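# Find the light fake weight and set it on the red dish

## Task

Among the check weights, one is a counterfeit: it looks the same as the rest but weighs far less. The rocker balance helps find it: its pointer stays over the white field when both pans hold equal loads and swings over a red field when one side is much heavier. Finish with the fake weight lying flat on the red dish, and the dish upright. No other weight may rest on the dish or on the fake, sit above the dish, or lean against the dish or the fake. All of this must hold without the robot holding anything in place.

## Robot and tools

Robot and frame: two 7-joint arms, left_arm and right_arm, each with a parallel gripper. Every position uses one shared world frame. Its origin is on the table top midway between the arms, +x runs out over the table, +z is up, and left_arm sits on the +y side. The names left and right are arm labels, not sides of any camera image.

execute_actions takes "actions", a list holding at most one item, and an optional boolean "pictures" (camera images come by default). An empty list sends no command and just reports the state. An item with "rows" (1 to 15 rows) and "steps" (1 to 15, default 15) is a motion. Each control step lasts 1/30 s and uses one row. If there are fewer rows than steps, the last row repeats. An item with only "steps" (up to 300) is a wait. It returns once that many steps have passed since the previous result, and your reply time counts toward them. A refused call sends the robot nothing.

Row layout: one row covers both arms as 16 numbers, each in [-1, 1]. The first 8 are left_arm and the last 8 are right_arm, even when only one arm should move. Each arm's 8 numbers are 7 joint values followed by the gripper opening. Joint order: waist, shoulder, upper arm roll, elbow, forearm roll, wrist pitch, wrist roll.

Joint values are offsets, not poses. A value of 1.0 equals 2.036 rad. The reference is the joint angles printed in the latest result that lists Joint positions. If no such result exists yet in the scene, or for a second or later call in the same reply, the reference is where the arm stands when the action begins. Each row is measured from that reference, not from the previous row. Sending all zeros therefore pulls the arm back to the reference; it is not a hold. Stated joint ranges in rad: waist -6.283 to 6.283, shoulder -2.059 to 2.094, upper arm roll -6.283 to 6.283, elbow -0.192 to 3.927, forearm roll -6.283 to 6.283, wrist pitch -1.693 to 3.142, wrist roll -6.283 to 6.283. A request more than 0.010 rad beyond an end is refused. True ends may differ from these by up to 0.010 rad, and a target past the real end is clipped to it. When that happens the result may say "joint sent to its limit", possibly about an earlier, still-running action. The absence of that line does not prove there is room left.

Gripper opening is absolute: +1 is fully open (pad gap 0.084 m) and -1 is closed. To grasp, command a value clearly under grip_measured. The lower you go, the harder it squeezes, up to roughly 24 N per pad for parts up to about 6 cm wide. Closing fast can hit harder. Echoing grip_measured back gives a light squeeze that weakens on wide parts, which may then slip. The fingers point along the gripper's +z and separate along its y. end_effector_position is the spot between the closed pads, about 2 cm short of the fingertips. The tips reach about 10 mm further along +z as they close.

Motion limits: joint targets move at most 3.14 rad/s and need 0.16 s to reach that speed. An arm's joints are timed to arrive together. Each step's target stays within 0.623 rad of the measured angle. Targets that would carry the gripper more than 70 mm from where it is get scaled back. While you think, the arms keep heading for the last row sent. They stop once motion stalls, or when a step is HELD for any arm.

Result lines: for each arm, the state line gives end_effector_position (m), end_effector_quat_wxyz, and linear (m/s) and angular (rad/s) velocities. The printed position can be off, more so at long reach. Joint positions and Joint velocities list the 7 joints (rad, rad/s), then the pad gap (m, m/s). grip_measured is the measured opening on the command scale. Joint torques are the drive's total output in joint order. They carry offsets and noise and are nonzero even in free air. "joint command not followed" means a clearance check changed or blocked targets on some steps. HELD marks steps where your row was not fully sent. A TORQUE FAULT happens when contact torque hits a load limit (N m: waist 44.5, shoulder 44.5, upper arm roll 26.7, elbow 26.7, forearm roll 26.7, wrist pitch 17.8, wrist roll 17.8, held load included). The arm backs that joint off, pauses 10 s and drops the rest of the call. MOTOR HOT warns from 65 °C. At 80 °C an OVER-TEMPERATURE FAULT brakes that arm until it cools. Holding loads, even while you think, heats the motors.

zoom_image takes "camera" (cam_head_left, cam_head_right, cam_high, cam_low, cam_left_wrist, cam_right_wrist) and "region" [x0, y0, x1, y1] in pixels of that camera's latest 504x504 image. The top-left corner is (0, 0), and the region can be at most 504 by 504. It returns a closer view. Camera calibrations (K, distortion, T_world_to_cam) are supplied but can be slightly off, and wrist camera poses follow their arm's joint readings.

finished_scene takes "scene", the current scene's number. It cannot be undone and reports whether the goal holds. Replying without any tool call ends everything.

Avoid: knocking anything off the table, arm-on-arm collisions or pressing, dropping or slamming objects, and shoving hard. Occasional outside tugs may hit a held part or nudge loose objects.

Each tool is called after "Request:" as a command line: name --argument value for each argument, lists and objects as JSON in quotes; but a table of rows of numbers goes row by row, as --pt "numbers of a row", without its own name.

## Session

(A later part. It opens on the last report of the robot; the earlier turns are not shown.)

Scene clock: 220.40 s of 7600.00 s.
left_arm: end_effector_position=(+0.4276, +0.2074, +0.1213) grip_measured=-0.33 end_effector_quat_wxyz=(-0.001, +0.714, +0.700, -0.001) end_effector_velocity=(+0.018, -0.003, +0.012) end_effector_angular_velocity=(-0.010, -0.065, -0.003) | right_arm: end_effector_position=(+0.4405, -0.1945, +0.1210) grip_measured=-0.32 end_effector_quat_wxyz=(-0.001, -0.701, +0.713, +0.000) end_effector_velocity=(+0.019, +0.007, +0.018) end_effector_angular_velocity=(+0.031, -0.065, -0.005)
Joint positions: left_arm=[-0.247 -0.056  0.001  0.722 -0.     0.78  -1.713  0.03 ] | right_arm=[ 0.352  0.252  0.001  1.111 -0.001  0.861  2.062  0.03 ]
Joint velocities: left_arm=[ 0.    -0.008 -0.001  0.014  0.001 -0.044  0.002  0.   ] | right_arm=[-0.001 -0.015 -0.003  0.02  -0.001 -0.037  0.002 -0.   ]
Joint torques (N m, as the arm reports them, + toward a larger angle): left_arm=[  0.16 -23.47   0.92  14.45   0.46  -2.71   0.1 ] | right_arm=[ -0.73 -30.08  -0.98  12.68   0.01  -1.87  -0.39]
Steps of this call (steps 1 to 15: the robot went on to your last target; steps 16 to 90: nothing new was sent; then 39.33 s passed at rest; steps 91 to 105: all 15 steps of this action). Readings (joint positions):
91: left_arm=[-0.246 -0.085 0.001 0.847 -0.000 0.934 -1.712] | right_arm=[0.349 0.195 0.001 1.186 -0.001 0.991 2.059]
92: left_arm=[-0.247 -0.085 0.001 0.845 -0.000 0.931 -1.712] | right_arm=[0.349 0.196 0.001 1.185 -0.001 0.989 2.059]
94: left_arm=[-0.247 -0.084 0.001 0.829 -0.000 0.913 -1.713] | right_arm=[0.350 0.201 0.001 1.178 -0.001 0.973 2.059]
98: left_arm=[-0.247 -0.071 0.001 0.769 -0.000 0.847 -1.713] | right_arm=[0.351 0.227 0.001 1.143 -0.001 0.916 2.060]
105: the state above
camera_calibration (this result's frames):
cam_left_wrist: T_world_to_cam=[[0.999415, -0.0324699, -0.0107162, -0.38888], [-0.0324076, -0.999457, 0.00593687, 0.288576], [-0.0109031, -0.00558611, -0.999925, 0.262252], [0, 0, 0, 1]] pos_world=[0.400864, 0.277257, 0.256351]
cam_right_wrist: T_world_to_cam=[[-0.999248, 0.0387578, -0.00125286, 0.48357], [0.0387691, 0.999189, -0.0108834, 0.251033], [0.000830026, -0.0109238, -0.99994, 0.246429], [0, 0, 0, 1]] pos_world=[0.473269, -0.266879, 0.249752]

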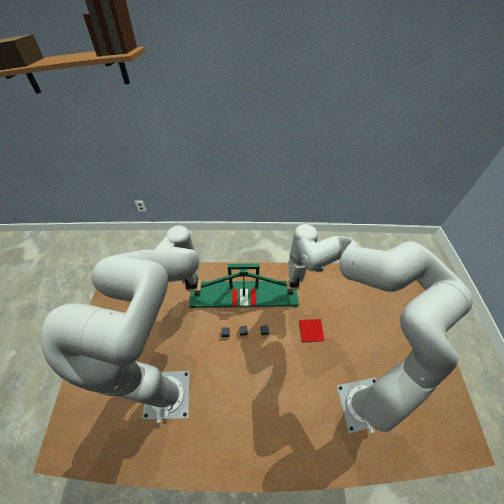

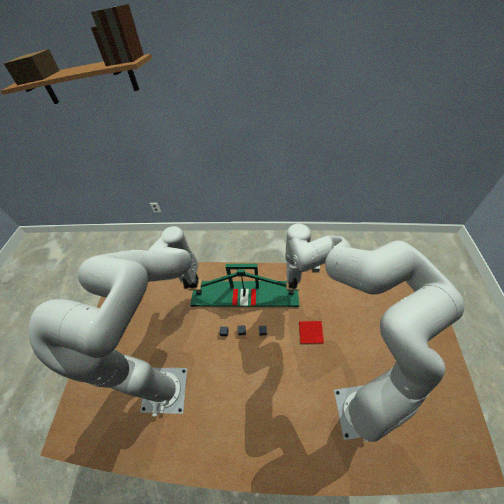

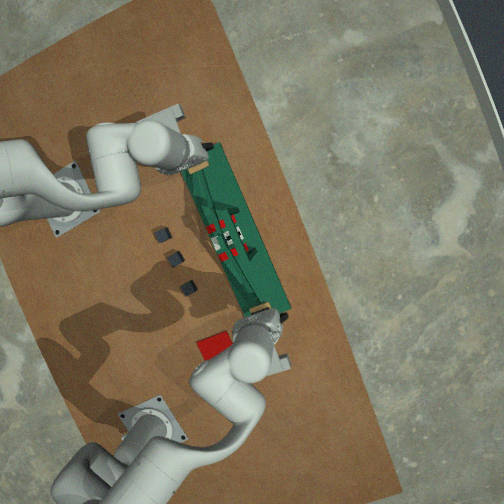

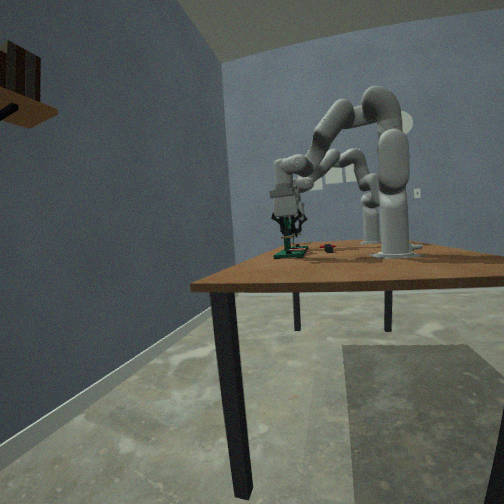

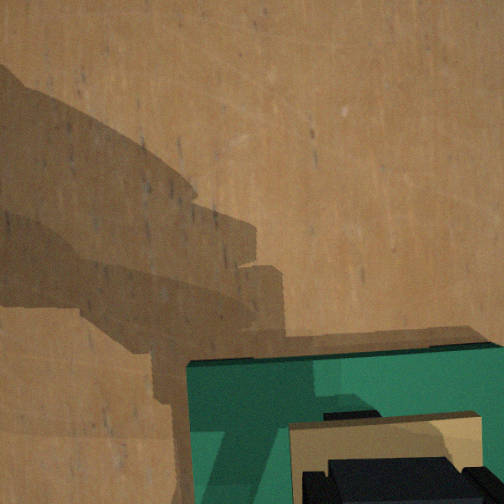

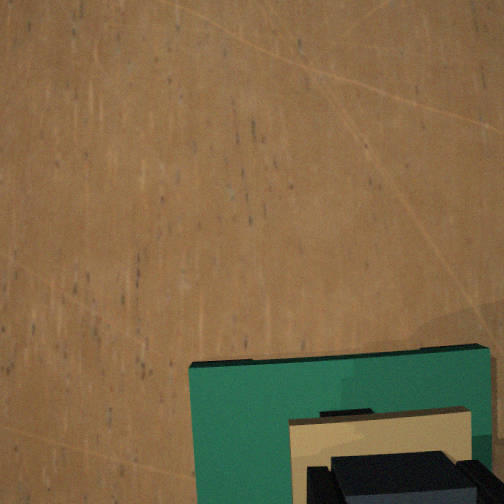

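Request:
execute_actions --actions '[{"rows":[[0,0,0,0,0,0,0,-0.7,0,0,0,0,0,0,0,-0.7],[0,0,0,0,0,0,0,-0.5,0,0,0,0,0,0,0,-0.5],[0,0,0,0,0,0,0,-0.4,0,0,0,0,0,0,0,-0.4],[0,0,0,0,0,0,0,-0.33,0,0,0,0,0,0,0,-0.33],[0,0,0,0,0,0,0,-0.25,0,0,0,0,0,0,0,-0.25],[0,0,0,0,0,0,0,-0.15,0,0,0,0,0,0,0,-0.15],[0,0,0,0,0,0,0,0,0,0,0,0,0,0,0,0],[0,0,0,0,0,0,0,0.2,0,0,0,0,0,0,0,0.2],[0,0,0,0,0,0,0,0.45,0,0,0,0,0,0,0,0.45],[0,0,0,0,0,0,0,0.7,0,0,0,0,0,0,0,0.7],[0,0,0,0,0,0,0,1,0,0,0,0,0,0,0,1]],"steps":15}]' --pictures false

Request:
execute_actions --actions '[{"rows":[[0,0,0,0,0,0,0,1,0,0,0,0,0,0,0,1],[0,0,0,0,0,0,0,1,0,0,0,0,0,0,0,1],[0,0,0,0,0,0,0,1,0,0,0,0,0,0,0,1],[0,0,0,0,0,0,0,1,0,0,0,0,0,0,0,1],[0,0,0,0,0,0,0,1,0,0,0,0,0,0,0,1],[0,-0.003,0,0.005,0,0.008,0,1,0,-0.004,0,0.005,0,0.009,0,1],[0,-0.008,0,0.012,0,0.02,0,1,0,-0.01,0,0.012,0,0.022,0,1],[0,-0.014,0,0.02,0,0.034,0,1,0,-0.017,0,0.02,0,0.037,0,1],[0,-0.02,0,0.028,0,0.048,0,1,0,-0.024,0,0.028,0,0.052,0,1],[0,-0.026,0,0.036,0,0.062,0,1,0,-0.03,0,0.035,0,0.065,0,1],[0,-0.03,0,0.042,0,0.072,0,1,0,-0.035,0,0.041,0,0.076,0,1]],"steps":15}]' --pictures false

Request:
execute_actions --actions '[{"steps":30}]'

Request:
zoom_image --camera "cam_high" --region '[180, 140, 300, 330]'

Scene clock: 237.90 s of 7600.00 s.
left_arm: end_effector_position=(+0.4277, +0.2073, +0.1214) grip_measured=+0.99 end_effector_quat_wxyz=(-0.000, +0.714, +0.700, -0.000) end_effector_velocity=(+0.000, -0.000, +0.000) end_effector_angular_velocity=(-0.001, +0.000, +0.001) | right_arm: end_effector_position=(+0.4406, -0.1945, +0.1212) grip_measured=+0.92 end_effector_quat_wxyz=(-0.001, -0.701, +0.713, +0.000) end_effector_velocity=(-0.001, -0.000, -0.001) end_effector_angular_velocity=(-0.002, +0.004, +0.000)
Joint positions: left_arm=[-0.247 -0.056  0.001  0.722 -0.     0.779 -1.713  0.084] | right_arm=[ 0.352  0.252  0.001  1.111 -0.001  0.861  2.062  0.081]
Joint velocities: left_arm=[-0.     0.     0.     0.001 -0.001  0.001 -0.001  0.016] | right_arm=[-0.     0.001  0.001 -0.001  0.     0.002  0.     0.144]
Joint torques (N m, as the arm reports them, + toward a larger angle): left_arm=[  0.29 -21.94   1.09  13.74   0.16  -2.44   0.24] | right_arm=[ -0.43 -28.24  -0.87  11.77   0.09  -1.57  -0.43]
Steps of this call (steps 1 to 15: the robot went on to your last target; steps 16 to 90: nothing new was sent; then 14.00 s passed at rest; steps 91 to 105: all 15 steps of this action). Readings (joint positions):
91: left_arm=[-0.247 -0.056 0.001 0.721 -0.000 0.777 -1.713] | right_arm=[0.352 0.251 0.001 1.111 -0.001 0.859 2.062]
92: left_arm=[-0.247 -0.056 0.001 0.721 -0.000 0.778 -1.713] | right_arm=[0.352 0.251 0.001 1.111 -0.001 0.859 2.062]
94: left_arm=[-0.247 -0.056 0.001 0.722 -0.000 0.779 -1.713] | right_arm=[0.352 0.252 0.001 1.111 -0.001 0.860 2.062]
98: left_arm=[-0.247 -0.056 0.001 0.723 -0.000 0.779 -1.713] | right_arm=[0.352 0.251 0.001 1.111 -0.001 0.860 2.062]
105: the state above

Scene clock: 238.40 s of 7600.00 s.
left_arm: end_effector_position=(+0.4368, +0.2058, +0.1692) grip_measured=+1.00 end_effector_quat_wxyz=(+0.004, +0.714, +0.700, +0.003) end_effector_velocity=(+0.004, -0.001, +0.058) end_effector_angular_velocity=(-0.001, -0.006, -0.001) | right_arm: end_effector_position=(+0.4455, -0.1921, +0.1809) grip_measured=+1.00 end_effector_quat_wxyz=(+0.006, -0.701, +0.713, -0.002) end_effector_velocity=(+0.003, +0.002, +0.079) end_effector_angular_velocity=(+0.014, -0.025, -0.001)
Joint positions: left_arm=[-0.247 -0.117  0.001  0.808 -0.     0.916 -1.713  0.084] | right_arm=[ 0.352  0.18   0.001  1.196 -0.001  1.004  2.062  0.084]
Joint velocities: left_arm=[-0.    -0.075 -0.001  0.099  0.     0.168  0.    -0.   ] | right_arm=[-0.    -0.096 -0.     0.105  0.001  0.173  0.    -0.   ]
Joint torques (N m, as the arm reports them, + toward a larger angle): left_arm=[  0.08 -13.38   1.21  10.09  -0.03  -1.89   0.04] | right_arm=[ -0.67 -16.84  -0.88   7.72   0.12  -1.23  -0.45]
Steps of this call (steps 1 to 15: all 15 steps of this action). Readings (joint positions):
1: left_arm=[-0.247 -0.056 0.001 0.722 -0.000 0.779 -1.713] | right_arm=[0.352 0.252 0.001 1.111 -0.001 0.861 2.062]
2: left_arm=[-0.247 -0.056 0.001 0.722 -0.000 0.779 -1.713] | right_arm=[0.352 0.252 0.001 1.111 -0.001 0.861 2.062]
4: left_arm=[-0.247 -0.056 0.001 0.722 -0.000 0.779 -1.713] | right_arm=[0.352 0.252 0.001 1.111 -0.001 0.861 2.062]
8: left_arm=[-0.247 -0.060 0.001 0.728 -0.000 0.793 -1.713] | right_arm=[0.352 0.247 0.001 1.116 -0.001 0.875 2.062]
15: the state above

Scene clock: 239.40 s of 7600.00 s.
left_arm: end_effector_position=(+0.4340, +0.2063, +0.1683) grip_measured=+1.00 end_effector_quat_wxyz=(-0.000, +0.714, +0.700, -0.000) end_effector_velocity=(+0.001, -0.000, +0.001) end_effector_angular_velocity=(-0.001, -0.004, -0.000) | right_arm: end_effector_position=(+0.4425, -0.1935, +0.1790) grip_measured=+1.00 end_effector_quat_wxyz=(-0.001, -0.701, +0.713, +0.000) end_effector_velocity=(+0.000, -0.002, -0.000) end_effector_angular_velocity=(-0.001, +0.001, -0.003)
Joint positions: left_arm=[-0.247 -0.117  0.001  0.808 -0.     0.926 -1.713  0.084] | right_arm=[ 0.352  0.18   0.001  1.194 -0.001  1.015  2.062  0.084]
Joint velocities: left_arm=[-0.001 -0.    -0.     0.003  0.    -0.001 -0.    -0.   ] | right_arm=[-0.003 -0.    -0.    -0.     0.     0.001  0.    -0.   ]
Joint torques (N m, as the arm reports them, + toward a larger angle): left_arm=[  0.1  -21.34   0.91  14.76   0.05  -2.59   0.32] | right_arm=[ -0.51 -27.24  -1.    12.4    0.05  -1.52  -0.36]
Steps of this call (steps 1 to 30: the robot went on to your last target). Readings (joint positions):
1: left_arm=[-0.247 -0.118 0.001 0.810 -0.000 0.920 -1.713] | right_arm=[0.352 0.178 0.001 1.197 -0.001 1.009 2.062]
2: left_arm=[-0.247 -0.118 0.001 0.809 -0.000 0.923 -1.713] | right_arm=[0.352 0.178 0.001 1.196 -0.001 1.012 2.062]
4: left_arm=[-0.247 -0.117 0.001 0.806 -0.000 0.925 -1.713] | right_arm=[0.352 0.181 0.001 1.193 -0.001 1.015 2.062]
8: left_arm=[-0.247 -0.117 0.001 0.807 -0.000 0.926 -1.713] | right_arm=[0.352 0.181 0.001 1.193 -0.001 1.015 2.062]
30: the state above
All arms were judged still, so your last target was given up. Only a new action makes them travel on or press farther. Fingers that are still opening or closing keep moving.
camera_calibration (this result's frames):
cam_left_wrist: T_world_to_cam=[[0.999419, -0.0324844, -0.0103588, -0.394894], [-0.0324228, -0.999456, 0.00605202, 0.28743], [-0.0105498, -0.00571264, -0.999928, 0.309164], [0, 0, 0, 1]] pos_world=[0.407245, 0.276212, 0.303312]
cam_right_wrist: T_world_to_cam=[[-0.999245, 0.0388142, -0.0015969, 0.485662], [0.0388292, 0.999187, -0.0108305, 0.250565], [0.00117523, -0.0108843, -0.99994, 0.304286], [0, 0, 0, 1]] pos_world=[0.475208, -0.2659, 0.307757]

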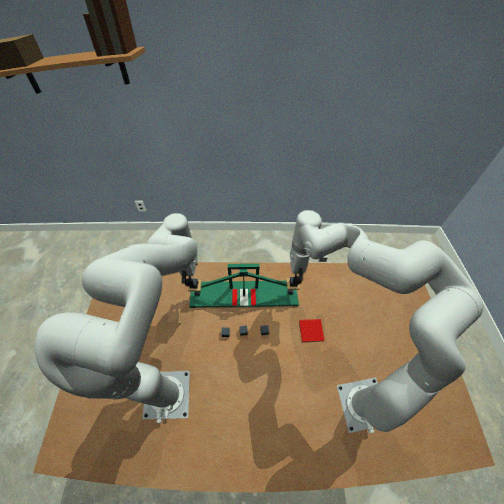

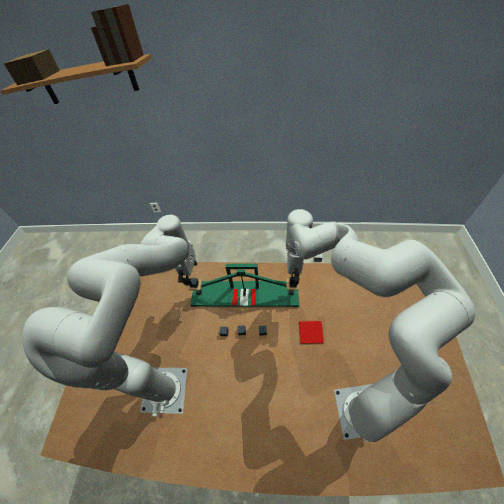

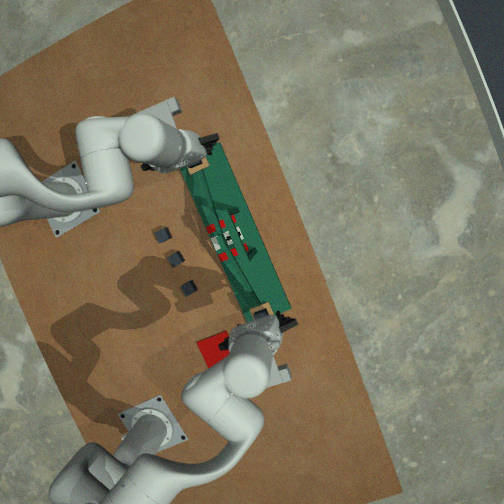

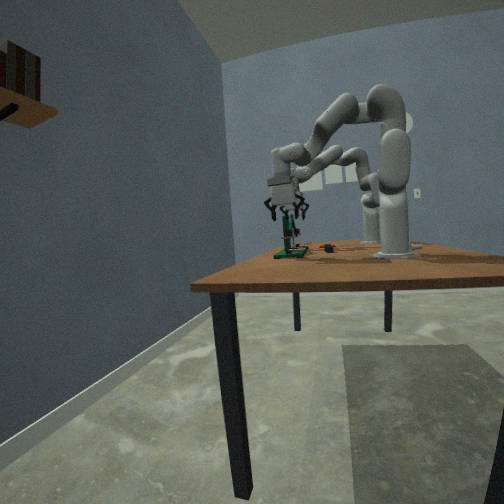

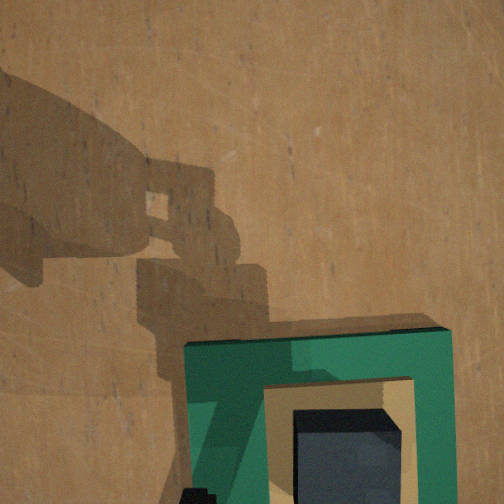

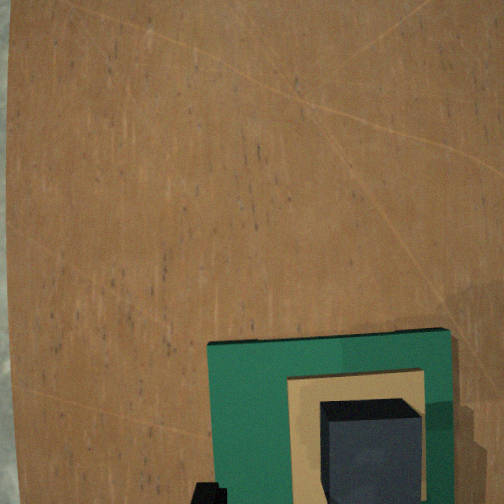

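Region (180, 140, 300, 330) of cam_high's 504x504 image, scaled by 2.653, with more detail than that image has; it fills the left 318 columns of this view, and the rest is white.

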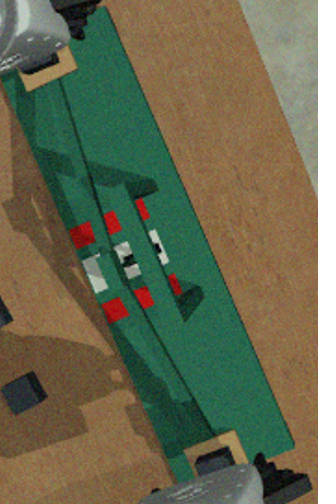

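Request:
execute_actions --actions '[{"rows":[[-0.011,-0.007,0,-0.008,0,-0.001,-0.011,1,0.008,-0.003,0,-0.006,0,-0.003,0.008,1],[-0.026,-0.017,0,-0.019,0,-0.003,-0.026,1,0.021,-0.007,0,-0.015,0,-0.008,0.021,1],[-0.048,-0.03,0,-0.035,0,-0.005,-0.048,1,0.037,-0.012,0,-0.026,0,-0.014,0.037,1],[-0.071,-0.045,0,-0.052,0,-0.007,-0.071,1,0.056,-0.018,0,-0.039,0,-0.021,0.056,1],[-0.095,-0.06,0,-0.07,0,-0.01,-0.095,1,0.074,-0.024,0,-0.052,0,-0.028,0.074,1],[-0.119,-0.075,0,-0.087,0,-0.012,-0.119,1,0.093,-0.031,0,-0.066,0,-0.035,0.093,1],[-0.143,-0.09,0,-0.104,0,-0.015,-0.143,1,0.111,-0.037,0,-0.079,0,-0.042,0.111,1],[-0.166,-0.105,0,-0.122,0,-0.017,-0.166,1,0.13,-0.043,0,-0.092,0,-0.049,0.13,1],[-0.19,-0.12,0,-0.139,0,-0.02,-0.19,1,0.148,-0.049,0,-0.105,0,-0.056,0.148,1],[-0.214,-0.135,0,-0.157,0,-0.022,-0.214,1,0.167,-0.055,0,-0.118,0,-0.063,0.167,1],[-0.235,-0.148,0,-0.172,0,-0.024,-0.235,1,0.183,-0.06,0,-0.13,0,-0.069,0.183,1],[-0.251,-0.158,0,-0.184,0,-0.026,-0.251,1,0.196,-0.065,0,-0.139,0,-0.074,0.196,1],[-0.2641,-0.1664,0,-0.1934,0,-0.0275,-0.2641,1,0.2057,-0.068,0,-0.1456,0,-0.0781,0.2057,1]],"steps":15}]' --pictures false

Request:
execute_actions --actions '[{"steps":15}]'

Scene clock: 261.93 s of 7600.00 s.
left_arm: end_effector_position=(+0.2949, +0.0892, +0.1481) grip_measured=+1.00 end_effector_quat_wxyz=(-0.000, +0.715, +0.699, +0.000) end_effector_velocity=(-0.414, -0.184, -0.087) end_effector_angular_velocity=(-0.001, +0.001, +0.003) | right_arm: end_effector_position=(+0.2933, -0.0859, +0.1451) grip_measured=+1.00 end_effector_quat_wxyz=(-0.001, -0.703, +0.711, -0.000) end_effector_velocity=(-0.408, +0.176, -0.085) end_effector_angular_velocity=(-0.007, +0.008, +0.058)
Joint positions: left_arm=[-0.683 -0.392 -0.001  0.489 -0.     0.881 -2.147  0.084] | right_arm=[ 0.715  0.061  0.003  0.937 -0.     0.879  2.424  0.084]
Joint velocities: left_arm=[-1.19  -0.751  0.008 -0.876  0.001 -0.125 -1.186  0.   ] | right_arm=[ 0.89  -0.293  0.028 -0.627  0.002 -0.324  0.858 -0.   ]
Joint torques (N m, as the arm reports them, + toward a larger angle): left_arm=[  1.38 -11.67   2.73  14.25  -0.01  -2.3    0.12] | right_arm=[ -4.86 -22.54  -4.27  13.12   0.08  -1.72  -1.05]
Steps of this call (steps 1 to 90: nothing new was sent; then 19.03 s passed at rest; steps 91 to 105: all 15 steps of this action). Readings (joint positions):
91: left_arm=[-0.247 -0.117 0.001 0.808 -0.000 0.926 -1.713] | right_arm=[0.352 0.180 0.001 1.194 -0.001 1.015 2.063]
92: left_arm=[-0.251 -0.120 0.002 0.805 -0.000 0.925 -1.717] | right_arm=[0.355 0.179 -0.000 1.192 -0.001 1.014 2.066]
94: left_arm=[-0.279 -0.138 0.006 0.783 0.000 0.922 -1.748] | right_arm=[0.377 0.171 -0.004 1.175 -0.001 1.004 2.092]
98: left_arm=[-0.413 -0.222 -0.001 0.687 -0.000 0.909 -1.878] | right_arm=[0.489 0.135 0.002 1.097 -0.001 0.963 2.200]
105: the state above

Scene clock: 262.43 s of 7600.00 s.
left_arm: end_effector_position=(+0.2600, +0.0764, +0.1401) grip_measured=+1.00 end_effector_quat_wxyz=(-0.000, +0.714, +0.700, -0.000) end_effector_velocity=(-0.003, -0.001, -0.001) end_effector_angular_velocity=(+0.003, +0.001, -0.008) | right_arm: end_effector_position=(+0.2700, -0.0769, +0.1401) grip_measured=+1.00 end_effector_quat_wxyz=(-0.000, -0.701, +0.713, -0.000) end_effector_velocity=(-0.002, +0.001, -0.000) end_effector_angular_velocity=(-0.001, +0.001, +0.004)
Joint positions: left_arm=[-0.784 -0.455  0.001  0.414 -0.     0.87  -2.25   0.084] | right_arm=[ 0.77   0.042  0.001  0.898 -0.001  0.856  2.481  0.084]
Joint velocities: left_arm=[-0.005 -0.002 -0.004 -0.004  0.     0.    -0.001 -0.   ] | right_arm=[ 0.004 -0.001  0.001 -0.002  0.     0.     0.001  0.   ]
Joint torques (N m, as the arm reports them, + toward a larger angle): left_arm=[  0.12 -10.92   1.3   14.21   0.29  -2.48   0.04] | right_arm=[ -0.54 -23.47  -0.89  11.67   0.15  -1.55  -0.42]
Steps of this call (steps 1 to 15: the robot went on to your last target). Readings (joint positions):
1: left_arm=[-0.721 -0.415 -0.001 0.461 -0.000 0.877 -2.184] | right_arm=[0.741 0.052 0.005 0.919 -0.000 0.870 2.448]
2: left_arm=[-0.750 -0.434 -0.002 0.439 -0.000 0.875 -2.213] | right_arm=[0.758 0.047 0.007 0.908 -0.000 0.864 2.463]
4: left_arm=[-0.777 -0.451 -0.002 0.418 -0.000 0.872 -2.239] | right_arm=[0.769 0.044 0.005 0.900 -0.000 0.859 2.476]
8: left_arm=[-0.782 -0.455 0.003 0.416 -0.000 0.870 -2.249] | right_arm=[0.768 0.042 -0.002 0.899 -0.001 0.856 2.480]
15: the state above
camera_calibration (this result's frames):
cam_left_wrist: T_world_to_cam=[[0.99946, -0.0314107, -0.00963832, -0.225617], [-0.0313489, -0.999487, 0.00649424, 0.151749], [-0.00983737, -0.00618858, -0.999932, 0.278261], [0, 0, 0, 1]] pos_world=[0.23299, 0.146307, 0.275082]
cam_right_wrist: T_world_to_cam=[[-0.999205, 0.0397712, -0.00284705, 0.30894], [0.0397985, 0.999155, -0.0102784, 0.14001], [0.00243586, -0.0103836, -0.999943, 0.266555], [0, 0, 0, 1]] pos_world=[0.302473, -0.149411, 0.268858]

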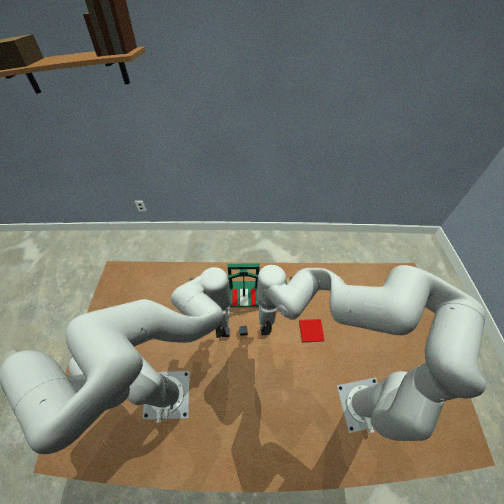

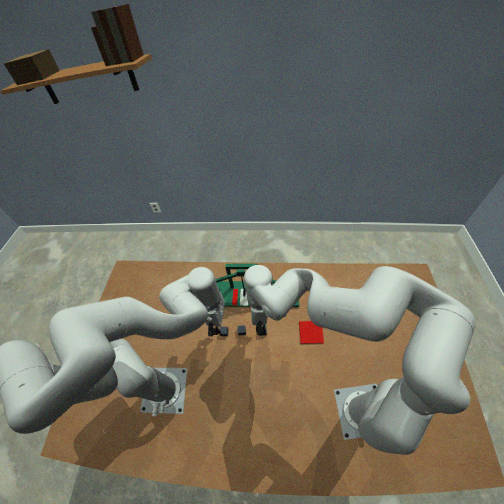

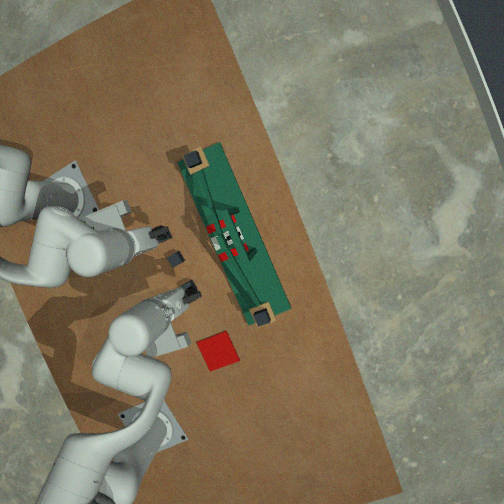

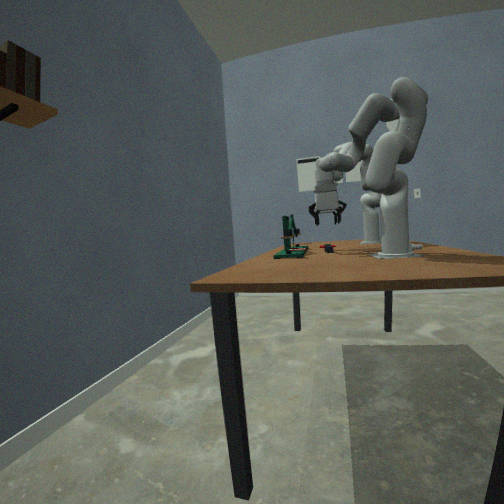

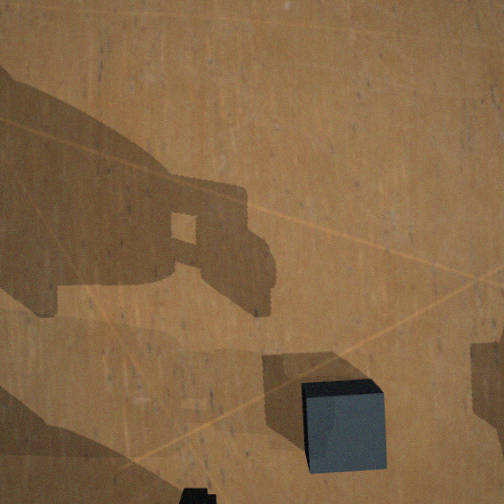

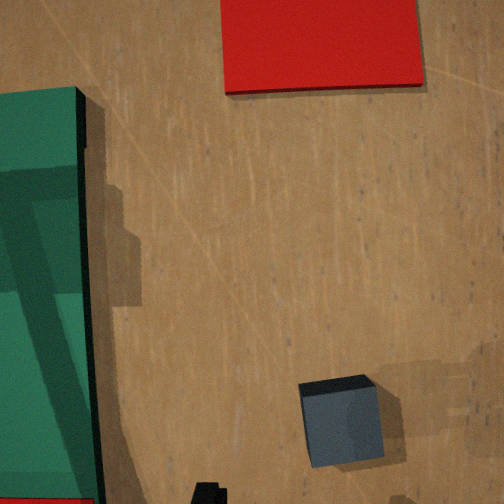

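Request:
execute_actions --actions '[{"rows":[[0,0.013,0,-0.004,0,-0.017,0,1,0,0.009,0,-0.003,0,-0.012,0,1],[0,0.031,0,-0.009,0,-0.04,0,1,0,0.021,0,-0.007,0,-0.027,0,1],[0,0.053,0,-0.015,0,-0.069,0,1,0,0.036,0,-0.011,0,-0.047,0,1],[0,0.076,0,-0.022,0,-0.098,0,1,0,0.051,0,-0.016,0,-0.067,0,1],[0,0.099,0,-0.028,0,-0.128,0,1,0,0.066,0,-0.021,0,-0.087,0,1],[0,0.122,0,-0.035,0,-0.157,0,1,0,0.081,0,-0.026,0,-0.107,0,1],[0,0.142,0,-0.041,0,-0.183,0,1,0,0.095,0,-0.03,0,-0.125,0,1],[0,0.159,0,-0.045,0,-0.205,0,1,0,0.106,0,-0.034,0,-0.14,0,1],[0,0.17,0,-0.049,0,-0.219,0,1,0,0.113,0,-0.036,0,-0.15,0,1],[0,0.1785,0,-0.0511,0,-0.2301,0,1,0,0.119,0,-0.0382,0,-0.1572,0,1]],"steps":15}]' --pictures false

Request:
execute_actions --actions '[{"steps":12}]'

Scene clock: 272.70 s of 7600.00 s.
left_arm: end_effector_position=(+0.2587, +0.0776, +0.0272) grip_measured=+1.00 end_effector_quat_wxyz=(-0.004, +0.714, +0.700, -0.000) end_effector_velocity=(+0.026, -0.023, -0.007) end_effector_angular_velocity=(-0.075, -0.090, -0.004) | right_arm: end_effector_position=(+0.2683, -0.0788, +0.0263) grip_measured=+1.00 end_effector_quat_wxyz=(-0.004, -0.701, +0.713, -0.001) end_effector_velocity=(+0.029, +0.036, +0.017) end_effector_angular_velocity=(+0.109, -0.088, +0.001)
Joint positions: left_arm=[-0.784 -0.096  0.002  0.308 -0.     0.412 -2.25   0.084] | right_arm=[ 0.77   0.284  0.001  0.819 -0.001  0.542  2.481  0.084]
Joint velocities: left_arm=[-0.001  0.082 -0.003  0.014 -0.    -0.185  0.     0.   ] | right_arm=[ 0.     0.009 -0.     0.041 -0.001 -0.108  0.     0.   ]
Joint torques (N m, as the arm reports them, + toward a larger angle): left_arm=[ -0.01 -21.57   0.79  12.44   0.22  -2.58   0.1 ] | right_arm=[ -0.7  -29.33  -0.87  10.87   0.18  -1.6   -0.26]
Steps of this call (steps 1 to 15: the robot went on to your last target; steps 16 to 90: nothing new was sent; then 6.77 s passed at rest; steps 91 to 105: all 15 steps of this action). Readings (joint positions):
91: left_arm=[-0.785 -0.456 0.001 0.414 -0.000 0.870 -2.250] | right_arm=[0.771 0.042 0.001 0.898 -0.001 0.856 2.481]
92: left_arm=[-0.784 -0.453 0.001 0.413 -0.000 0.864 -2.250] | right_arm=[0.770 0.044 0.001 0.898 -0.001 0.851 2.481]
94: left_arm=[-0.784 -0.422 0.001 0.407 -0.000 0.822 -2.250] | right_arm=[0.770 0.066 0.001 0.893 -0.001 0.819 2.481]
98: left_arm=[-0.784 -0.283 0.001 0.366 -0.000 0.648 -2.250] | right_arm=[0.770 0.166 0.001 0.859 -0.001 0.694 2.481]
105: the state above

Scene clock: 273.10 s of 7600.00 s.
left_arm: end_effector_position=(+0.2610, +0.0756, +0.0277) grip_measured=+1.00 end_effector_quat_wxyz=(+0.001, +0.714, +0.700, +0.000) end_effector_velocity=(-0.001, +0.001, -0.002) end_effector_angular_velocity=(+0.003, +0.004, -0.000) | right_arm: end_effector_position=(+0.2700, -0.0768, +0.0275) grip_measured=+1.00 end_effector_quat_wxyz=(+0.000, -0.701, +0.713, -0.000) end_effector_velocity=(-0.000, -0.001, -0.002) end_effector_angular_velocity=(-0.003, +0.002, -0.001)
Joint positions: left_arm=[-0.784 -0.093  0.001  0.311 -0.     0.402 -2.25   0.084] | right_arm=[ 0.77   0.284  0.001  0.821 -0.001  0.536  2.481  0.084]
Joint velocities: left_arm=[-0.     0.004  0.    -0.002 -0.    -0.001  0.     0.   ] | right_arm=[-0.     0.003 -0.001 -0.001 -0.    -0.001  0.     0.   ]
Joint torques (N m, as the arm reports them, + toward a larger angle): left_arm=[ -0.35 -15.72   1.43  10.04   0.03  -2.44   0.04] | right_arm=[ -0.6  -26.26  -0.79   9.56   0.    -1.54  -0.39]
Steps of this call (steps 1 to 12: the robot went on to your last target). Readings (joint positions):
1: left_arm=[-0.784 -0.094 0.001 0.310 -0.000 0.408 -2.250] | right_arm=[0.770 0.284 0.001 0.820 -0.001 0.540 2.481]
2: left_arm=[-0.784 -0.094 0.001 0.311 -0.000 0.405 -2.250] | right_arm=[0.770 0.283 0.001 0.822 -0.001 0.538 2.481]
4: left_arm=[-0.784 -0.094 0.001 0.312 -0.000 0.402 -2.250] | right_arm=[0.770 0.282 0.000 0.823 -0.001 0.537 2.481]
8: left_arm=[-0.784 -0.093 0.001 0.311 -0.000 0.402 -2.250] | right_arm=[0.770 0.283 0.001 0.821 -0.001 0.536 2.481]
12: the state above
camera_calibration (this result's frames):
cam_left_wrist: T_world_to_cam=[[0.999479, -0.0312798, -0.00789371, -0.227858], [-0.0312231, -0.999487, 0.00719641, 0.151685], [-0.00811476, -0.0069462, -0.999943, 0.165455], [0, 0, 0, 1]] pos_world=[0.233818, 0.145629, 0.162556]
cam_right_wrist: T_world_to_cam=[[-0.999208, 0.0396871, -0.00303182, 0.308637], [0.0397145, 0.999165, -0.00957014, 0.138721], [0.00264948, -0.00968297, -0.99995, 0.153896], [0, 0, 0, 1]] pos_world=[0.302475, -0.149364, 0.156151]

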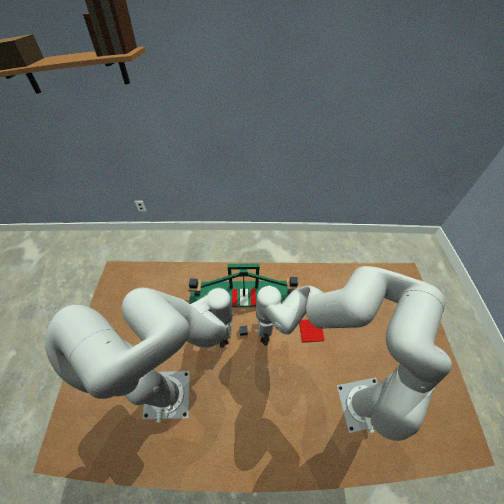

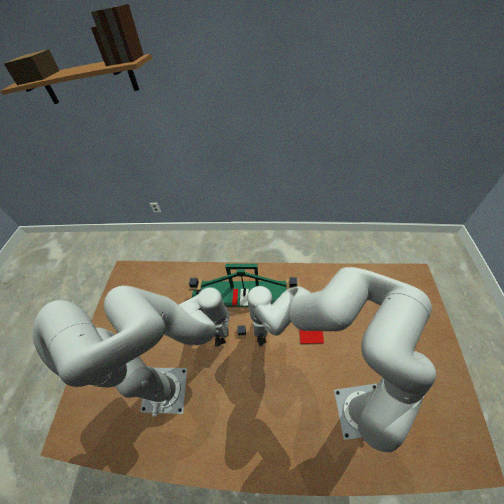

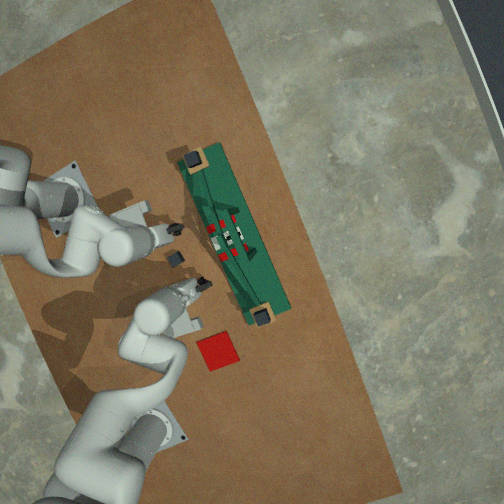

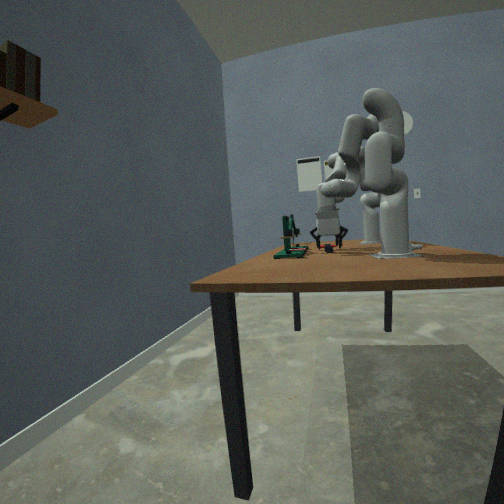

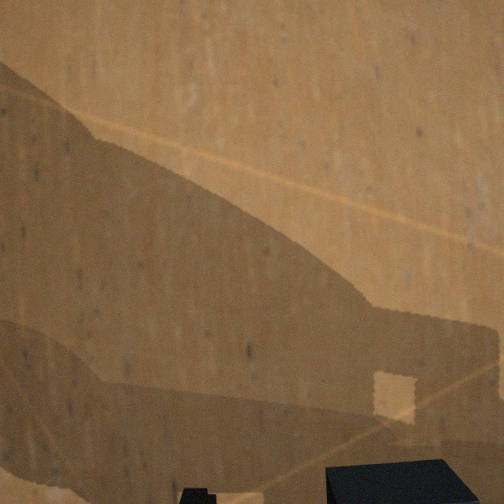

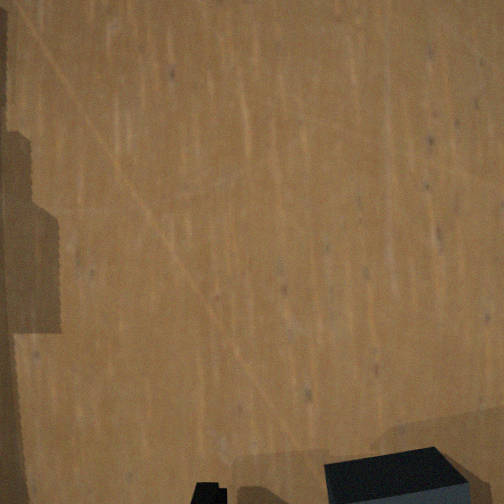

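Request:
execute_actions --actions '[{"rows":[[0,0,0,0,0,0,0,0.7,0,0,0,0,0,0,0,0.7],[0,0,0,0,0,0,0,0.4,0,0,0,0,0,0,0,0.4],[0,0,0,0,0,0,0,0.2,0,0,0,0,0,0,0,0.2],[0,0,0,0,0,0,0,0,0,0,0,0,0,0,0,0],[0,0,0,0,0,0,0,-0.1,0,0,0,0,0,0,0,-0.1],[0,0,0,0,0,0,0,-0.2,0,0,0,0,0,0,0,-0.2],[0,0,0,0,0,0,0,-0.3,0,0,0,0,0,0,0,-0.3],[0,0,0,0,0,0,0,-0.4,0,0,0,0,0,0,0,-0.4],[0,0,0,0,0,0,0,-0.5,0,0,0,0,0,0,0,-0.5],[0,0,0,0,0,0,0,-0.6,0,0,0,0,0,0,0,-0.6],[0,0,0,0,0,0,0,-0.7,0,0,0,0,0,0,0,-0.7]],"steps":15}]' --pictures false

Request:
execute_actions --actions '[{"rows":[[0,0,0,0,0,0,0,-0.7,0,0,0,0,0,0,0,-0.7],[0,0,0,0,0,0,0,-0.7,0,0,0,0,0,0,0,-0.7],[0,0,0,0,0,0,0,-0.7,0,0,0,0,0,0,0,-0.7],[0,0,0,0,0,0,0,-0.7,0,0,0,0,0,0,0,-0.7],[0,-0.013,0,0.004,0,0.017,0,-0.7,0,-0.009,0,0.003,0,0.012,0,-0.7],[0,-0.031,0,0.009,0,0.04,0,-0.7,0,-0.021,0,0.007,0,0.027,0,-0.7],[0,-0.053,0,0.015,0,0.069,0,-0.7,0,-0.036,0,0.011,0,0.047,0,-0.7],[0,-0.076,0,0.022,0,0.098,0,-0.7,0,-0.051,0,0.016,0,0.067,0,-0.7],[0,-0.099,0,0.028,0,0.128,0,-0.7,0,-0.066,0,0.021,0,0.087,0,-0.7],[0,-0.122,0,0.035,0,0.157,0,-0.7,0,-0.081,0,0.026,0,0.107,0,-0.7],[0,-0.142,0,0.041,0,0.183,0,-0.7,0,-0.095,0,0.03,0,0.125,0,-0.7],[0,-0.159,0,0.045,0,0.205,0,-0.7,0,-0.106,0,0.034,0,0.14,0,-0.7],[0,-0.17,0,0.049,0,0.219,0,-0.7,0,-0.113,0,0.036,0,0.15,0,-0.7],[0,-0.1785,0,0.0511,0,0.2301,0,-0.7,0,-0.119,0,0.0382,0,0.1572,0,-0.7]],"steps":15}]' --pictures false

Request:
execute_actions --actions '[{"steps":10}]' --pictures false

Scene clock: 293.23 s of 7600.00 s.
left_arm: end_effector_position=(+0.2611, +0.0755, +0.0277) grip_measured=-0.32 end_effector_quat_wxyz=(+0.001, +0.714, +0.700, +0.000) end_effector_velocity=(+0.000, -0.000, -0.000) end_effector_angular_velocity=(-0.000, -0.000, +0.001) | right_arm: end_effector_position=(+0.2701, -0.0768, +0.0275) grip_measured=-0.27 end_effector_quat_wxyz=(+0.000, -0.701, +0.713, -0.000) end_effector_velocity=(-0.001, +0.001, +0.000) end_effector_angular_velocity=(+0.001, +0.000, +0.002)
Joint positions: left_arm=[-0.784 -0.093  0.001  0.311 -0.     0.402 -2.25   0.03 ] | right_arm=[ 0.77   0.284  0.001  0.821 -0.001  0.536  2.481  0.032]
Joint velocities: left_arm=[-0.     0.    -0.     0.    -0.    -0.001 -0.001  0.   ] | right_arm=[ 0.001 -0.     0.001 -0.     0.    -0.001 -0.    -0.   ]
Joint torques (N m, as the arm reports them, + toward a larger angle): left_arm=[  0.06 -15.72   1.    10.26  -0.02  -2.45   0.04] | right_arm=[ -0.55 -25.54  -1.01   9.63  -0.13  -1.58  -0.46]
Steps of this call (steps 1 to 30: the robot went on to your last target; steps 31 to 90: nothing new was sent; then 16.63 s passed at rest; steps 91 to 105: all 15 steps of this action). Readings (joint positions):
91: left_arm=[-0.784 -0.092 0.001 0.310 -0.000 0.402 -2.250] | right_arm=[0.770 0.284 0.001 0.821 -0.001 0.536 2.481]
92: left_arm=[-0.784 -0.092 0.001 0.310 -0.000 0.402 -2.250] | right_arm=[0.770 0.284 0.001 0.821 -0.001 0.536 2.481]
94: left_arm=[-0.784 -0.093 0.001 0.311 -0.000 0.402 -2.250] | right_arm=[0.770 0.284 0.001 0.821 -0.001 0.536 2.481]
98: left_arm=[-0.784 -0.093 0.001 0.311 -0.000 0.402 -2.250] | right_arm=[0.770 0.284 0.001 0.821 -0.001 0.536 2.481]
105: the state above

Scene clock: 293.73 s of 7600.00 s.
left_arm: end_effector_position=(+0.2654, +0.0718, +0.1185) grip_measured=-0.32 end_effector_quat_wxyz=(+0.004, +0.714, +0.700, +0.000) end_effector_velocity=(-0.026, +0.022, +0.339) end_effector_angular_velocity=(-0.036, -0.042, -0.000) | right_arm: end_effector_position=(+0.2731, -0.0732, +0.1237) grip_measured=-0.27 end_effector_quat_wxyz=(+0.004, -0.701, +0.713, +0.000) end_effector_velocity=(-0.009, -0.013, +0.324) end_effector_angular_velocity=(+0.046, -0.038, -0.000)
Joint positions: left_arm=[-0.784 -0.383  0.001  0.397 -0.     0.772 -2.25   0.03 ] | right_arm=[ 0.77   0.08   0.     0.888 -0.001  0.8    2.481  0.032]
Joint velocities: left_arm=[ 0.001 -1.038 -0.001  0.307  0.001  1.29  -0.001 -0.   ] | right_arm=[-0.001 -0.666 -0.     0.226 -0.001  0.832 -0.     0.   ]
Joint torques (N m, as the arm reports them, + toward a larger angle): left_arm=[ 0.35 -5.05  1.34 11.62 -0.08 -2.94  0.2 ] | right_arm=[ -0.62 -16.45  -0.87   9.22   0.1   -1.84  -0.45]
Steps of this call (steps 1 to 15: all 15 steps of this action). Readings (joint positions):
1: left_arm=[-0.784 -0.093 0.001 0.311 -0.000 0.402 -2.250] | right_arm=[0.770 0.284 0.001 0.821 -0.001 0.536 2.481]
2: left_arm=[-0.784 -0.093 0.001 0.311 -0.000 0.402 -2.250] | right_arm=[0.770 0.284 0.001 0.821 -0.001 0.536 2.481]
4: left_arm=[-0.784 -0.093 0.001 0.311 -0.000 0.402 -2.250] | right_arm=[0.770 0.284 0.001 0.821 -0.001 0.536 2.481]
8: left_arm=[-0.784 -0.126 0.002 0.318 -0.000 0.450 -2.250] | right_arm=[0.770 0.260 0.001 0.825 -0.001 0.574 2.481]
15: the state above

Scene clock: 294.07 s of 7600.00 s.
left_arm: end_effector_position=(+0.2594, +0.0769, +0.1391) grip_measured=-0.32 end_effector_quat_wxyz=(-0.001, +0.714, +0.700, -0.000) end_effector_velocity=(+0.006, -0.005, +0.009) end_effector_angular_velocity=(-0.015, -0.017, -0.001) | right_arm: end_effector_position=(+0.2695, -0.0776, +0.1389) grip_measured=-0.27 end_effector_quat_wxyz=(-0.002, -0.701, +0.713, -0.000) end_effector_velocity=(+0.007, +0.007, +0.012) end_effector_angular_velocity=(+0.024, -0.020, -0.001)
Joint positions: left_arm=[-0.784 -0.454  0.001  0.413 -0.     0.87  -2.25   0.03 ] | right_arm=[ 0.77   0.043  0.001  0.897 -0.001  0.856  2.481  0.032]
Joint velocities: left_arm=[ 0.    -0.007 -0.001  0.017 -0.001  0.002  0.001  0.   ] | right_arm=[-0.    -0.011 -0.001  0.019 -0.    -0.002  0.    -0.   ]
Joint torques (N m, as the arm reports them, + toward a larger angle): left_arm=[ -0.04 -11.37   1.15  14.26  -0.06  -2.53   0.24] | right_arm=[ -0.53 -24.03  -0.69  12.45   0.11  -1.74  -0.39]
Steps of this call (steps 1 to 10: the robot went on to your last target). Readings (joint positions):
1: left_arm=[-0.784 -0.414 0.001 0.406 -0.000 0.810 -2.250] | right_arm=[0.770 0.061 0.000 0.895 -0.001 0.824 2.481]
2: left_arm=[-0.784 -0.436 0.001 0.412 -0.000 0.837 -2.250] | right_arm=[0.770 0.049 0.000 0.899 -0.001 0.838 2.481]
4: left_arm=[-0.784 -0.453 0.001 0.416 -0.000 0.860 -2.250] | right_arm=[0.770 0.042 0.000 0.900 -0.001 0.850 2.481]
8: left_arm=[-0.784 -0.454 0.001 0.412 -0.000 0.869 -2.250] | right_arm=[0.770 0.044 0.001 0.896 -0.001 0.856 2.481]
10: the state above

Request:
execute_actions --actions '[{"rows":[[0.011,0.005,0,0.008,0,0.003,0.011,-0.72,-0.008,0.002,0,0.006,0,0.004,-0.008,-0.75],[0.026,0.014,0,0.02,0,0.007,0.026,-0.72,-0.021,0.006,0,0.015,0,0.01,-0.021,-0.75],[0.047,0.025,0,0.037,0,0.012,0.047,-0.72,-0.037,0.01,0,0.028,0,0.018,-0.037,-0.75],[0.071,0.037,0,0.055,0,0.018,0.071,-0.72,-0.055,0.015,0,0.042,0,0.026,-0.055,-0.75],[0.095,0.049,0,0.074,0,0.024,0.095,-0.72,-0.074,0.02,0,0.056,0,0.035,-0.074,-0.75],[0.119,0.062,0,0.092,0,0.03,0.119,-0.72,-0.092,0.025,0,0.07,0,0.044,-0.092,-0.75],[0.142,0.074,0,0.111,0,0.036,0.142,-0.72,-0.111,0.03,0,0.083,0,0.053,-0.111,-0.75],[0.166,0.086,0,0.129,0,0.042,0.166,-0.72,-0.129,0.035,0,0.097,0,0.061,-0.129,-0.75],[0.19,0.099,0,0.148,0,0.048,0.19,-0.72,-0.148,0.04,0,0.111,0,0.07,-0.148,-0.75],[0.213,0.111,0,0.166,0,0.054,0.213,-0.72,-0.166,0.045,0,0.125,0,0.079,-0.166,-0.75],[0.234,0.122,0,0.182,0,0.059,0.234,-0.72,-0.183,0.05,0,0.138,0,0.087,-0.183,-0.75],[0.25,0.13,0,0.195,0,0.063,0.25,-0.72,-0.195,0.053,0,0.147,0,0.093,-0.195,-0.75],[0.2634,0.1371,0,0.205,0,0.0665,0.2633,-0.72,-0.2051,0.056,0,0.1546,0,0.0976,-0.2056,-0.75]],"steps":15}]' --pictures false

Request:
execute_actions --actions '[{"steps":15}]'

Scene clock: 308.13 s of 7600.00 s.
left_arm: end_effector_position=(+0.4004, +0.1712, +0.1862) grip_measured=-0.32 end_effector_quat_wxyz=(+0.001, +0.713, +0.701, +0.000) end_effector_velocity=(+0.304, +0.350, +0.098) end_effector_angular_velocity=(+0.002, -0.004, +0.003) | right_arm: end_effector_position=(+0.4197, -0.1721, +0.1868) grip_measured=-0.27 end_effector_quat_wxyz=(-0.000, -0.700, +0.714, -0.000) end_effector_velocity=(+0.325, -0.323, +0.117) end_effector_angular_velocity=(+0.001, -0.007, -0.021)
Joint positions: left_arm=[-0.352 -0.229  0.002  0.75  -0.     0.978 -1.819  0.03 ] | right_arm=[ 0.413  0.14  -0.001  1.166 -0.001  1.025  2.125  0.032]
Joint velocities: left_arm=[ 1.077  0.559 -0.001  0.833  0.     0.271  1.073  0.   ] | right_arm=[-0.871  0.238 -0.011  0.654 -0.     0.408 -0.861 -0.   ]
Joint torques (N m, as the arm reports them, + toward a larger angle): left_arm=[  0.08 -18.92   1.69  14.41   0.13  -2.4    0.08] | right_arm=[  1.76 -28.69   0.3   11.74   0.13  -1.75   0.14]
Steps of this call (steps 1 to 30: the robot went on to your last target; steps 31 to 90: nothing new was sent; then 10.57 s passed at rest; steps 91 to 105: all 15 steps of this action). Readings (joint positions):
91: left_arm=[-0.784 -0.456 0.001 0.415 -0.000 0.870 -2.250] | right_arm=[0.770 0.042 0.001 0.899 -0.001 0.856 2.481]
92: left_arm=[-0.780 -0.454 0.001 0.417 -0.000 0.872 -2.245] | right_arm=[0.767 0.043 0.002 0.901 -0.001 0.859 2.477]
94: left_arm=[-0.751 -0.437 -0.001 0.438 -0.000 0.880 -2.215] | right_arm=[0.744 0.051 0.005 0.917 -0.000 0.871 2.452]
98: left_arm=[-0.614 -0.366 0.001 0.546 -0.000 0.913 -2.080] | right_arm=[0.633 0.081 0.001 1.002 -0.001 0.922 2.343]
105: the state above

Scene clock: 308.63 s of 7600.00 s.
left_arm: end_effector_position=(+0.4275, +0.2068, +0.1950) grip_measured=-0.32 end_effector_quat_wxyz=(+0.000, +0.714, +0.700, -0.000) end_effector_velocity=(+0.002, +0.004, +0.000) end_effector_angular_velocity=(-0.001, -0.001, +0.010) | right_arm: end_effector_position=(+0.4404, -0.1941, +0.1946) grip_measured=-0.27 end_effector_quat_wxyz=(-0.001, -0.702, +0.712, +0.000) end_effector_velocity=(+0.002, -0.002, +0.000) end_effector_angular_velocity=(+0.001, -0.002, -0.004)
Joint positions: left_arm=[-0.248 -0.176  0.001  0.83  -0.     1.005 -1.714  0.03 ] | right_arm=[ 0.353  0.157  0.001  1.211 -0.001  1.055  2.063  0.032]
Joint velocities: left_arm=[ 0.005  0.003  0.005  0.003 -0.    -0.001  0.001 -0.   ] | right_arm=[-0.003  0.001 -0.002  0.002 -0.    -0.    -0.001 -0.   ]
Joint torques (N m, as the arm reports them, + toward a larger angle): left_arm=[  0.06 -20.73   0.86  15.35   0.09  -2.66   0.15] | right_arm=[ -0.9  -27.97  -0.57  13.09   0.14  -1.76  -0.51]
Steps of this call (steps 1 to 15: the robot went on to your last target). Readings (joint positions):
1: left_arm=[-0.317 -0.211 0.002 0.777 -0.000 0.987 -1.785] | right_arm=[0.386 0.147 -0.002 1.185 -0.001 1.037 2.099]
2: left_arm=[-0.287 -0.196 0.004 0.800 0.000 0.994 -1.756] | right_arm=[0.368 0.152 -0.005 1.199 -0.001 1.045 2.083]
4: left_arm=[-0.255 -0.181 0.008 0.823 0.000 1.001 -1.727] | right_arm=[0.353 0.155 -0.007 1.208 -0.001 1.052 2.069]
8: left_arm=[-0.250 -0.176 -0.000 0.827 -0.000 1.005 -1.716] | right_arm=[0.355 0.157 0.005 1.209 -0.000 1.055 2.063]
15: the state above
camera_calibration (this result's frames):
cam_left_wrist: T_world_to_cam=[[0.999436, -0.0323023, -0.00921715, -0.388326], [-0.0322452, -0.99946, 0.00628128, 0.287402], [-0.00941507, -0.00598053, -0.999938, 0.335443], [0, 0, 0, 1]] pos_world=[0.400533, 0.27671, 0.330037]
cam_right_wrist: T_world_to_cam=[[-0.999273, 0.0380916, -0.00165638, 0.483478], [0.0381074, 0.999215, -0.0108692, 0.251703], [0.00124106, -0.0109245, -0.99994, 0.319845], [0, 0, 0, 1]] pos_world=[0.473137, -0.266427, 0.323362]

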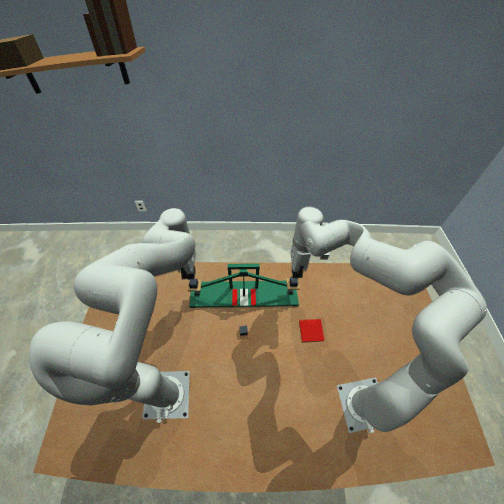

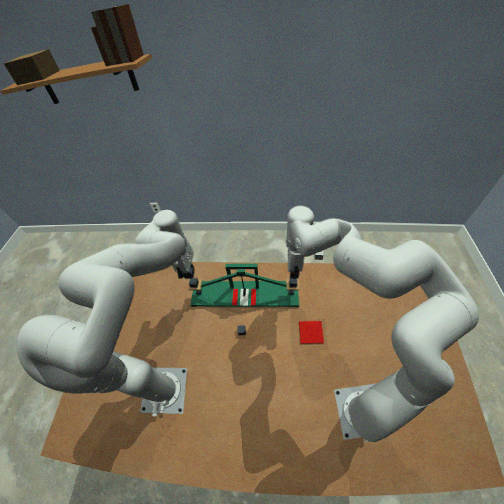

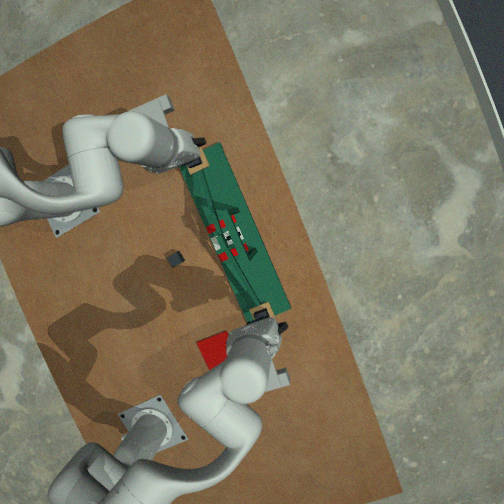

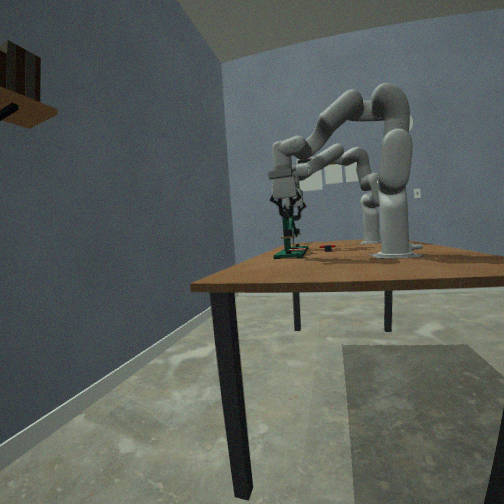

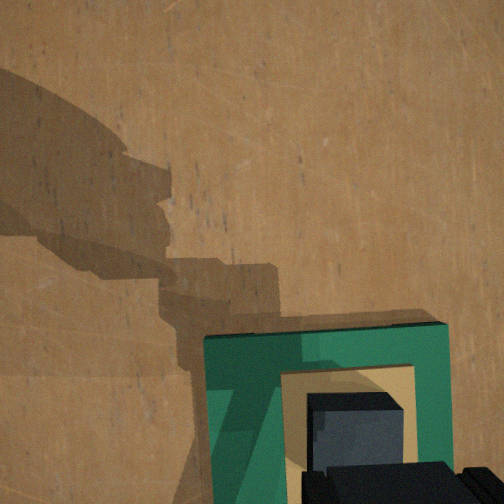

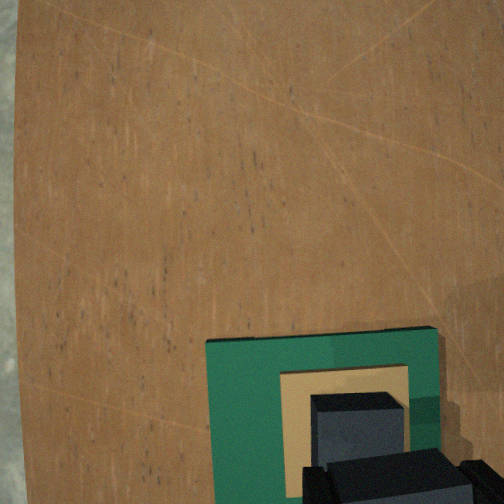

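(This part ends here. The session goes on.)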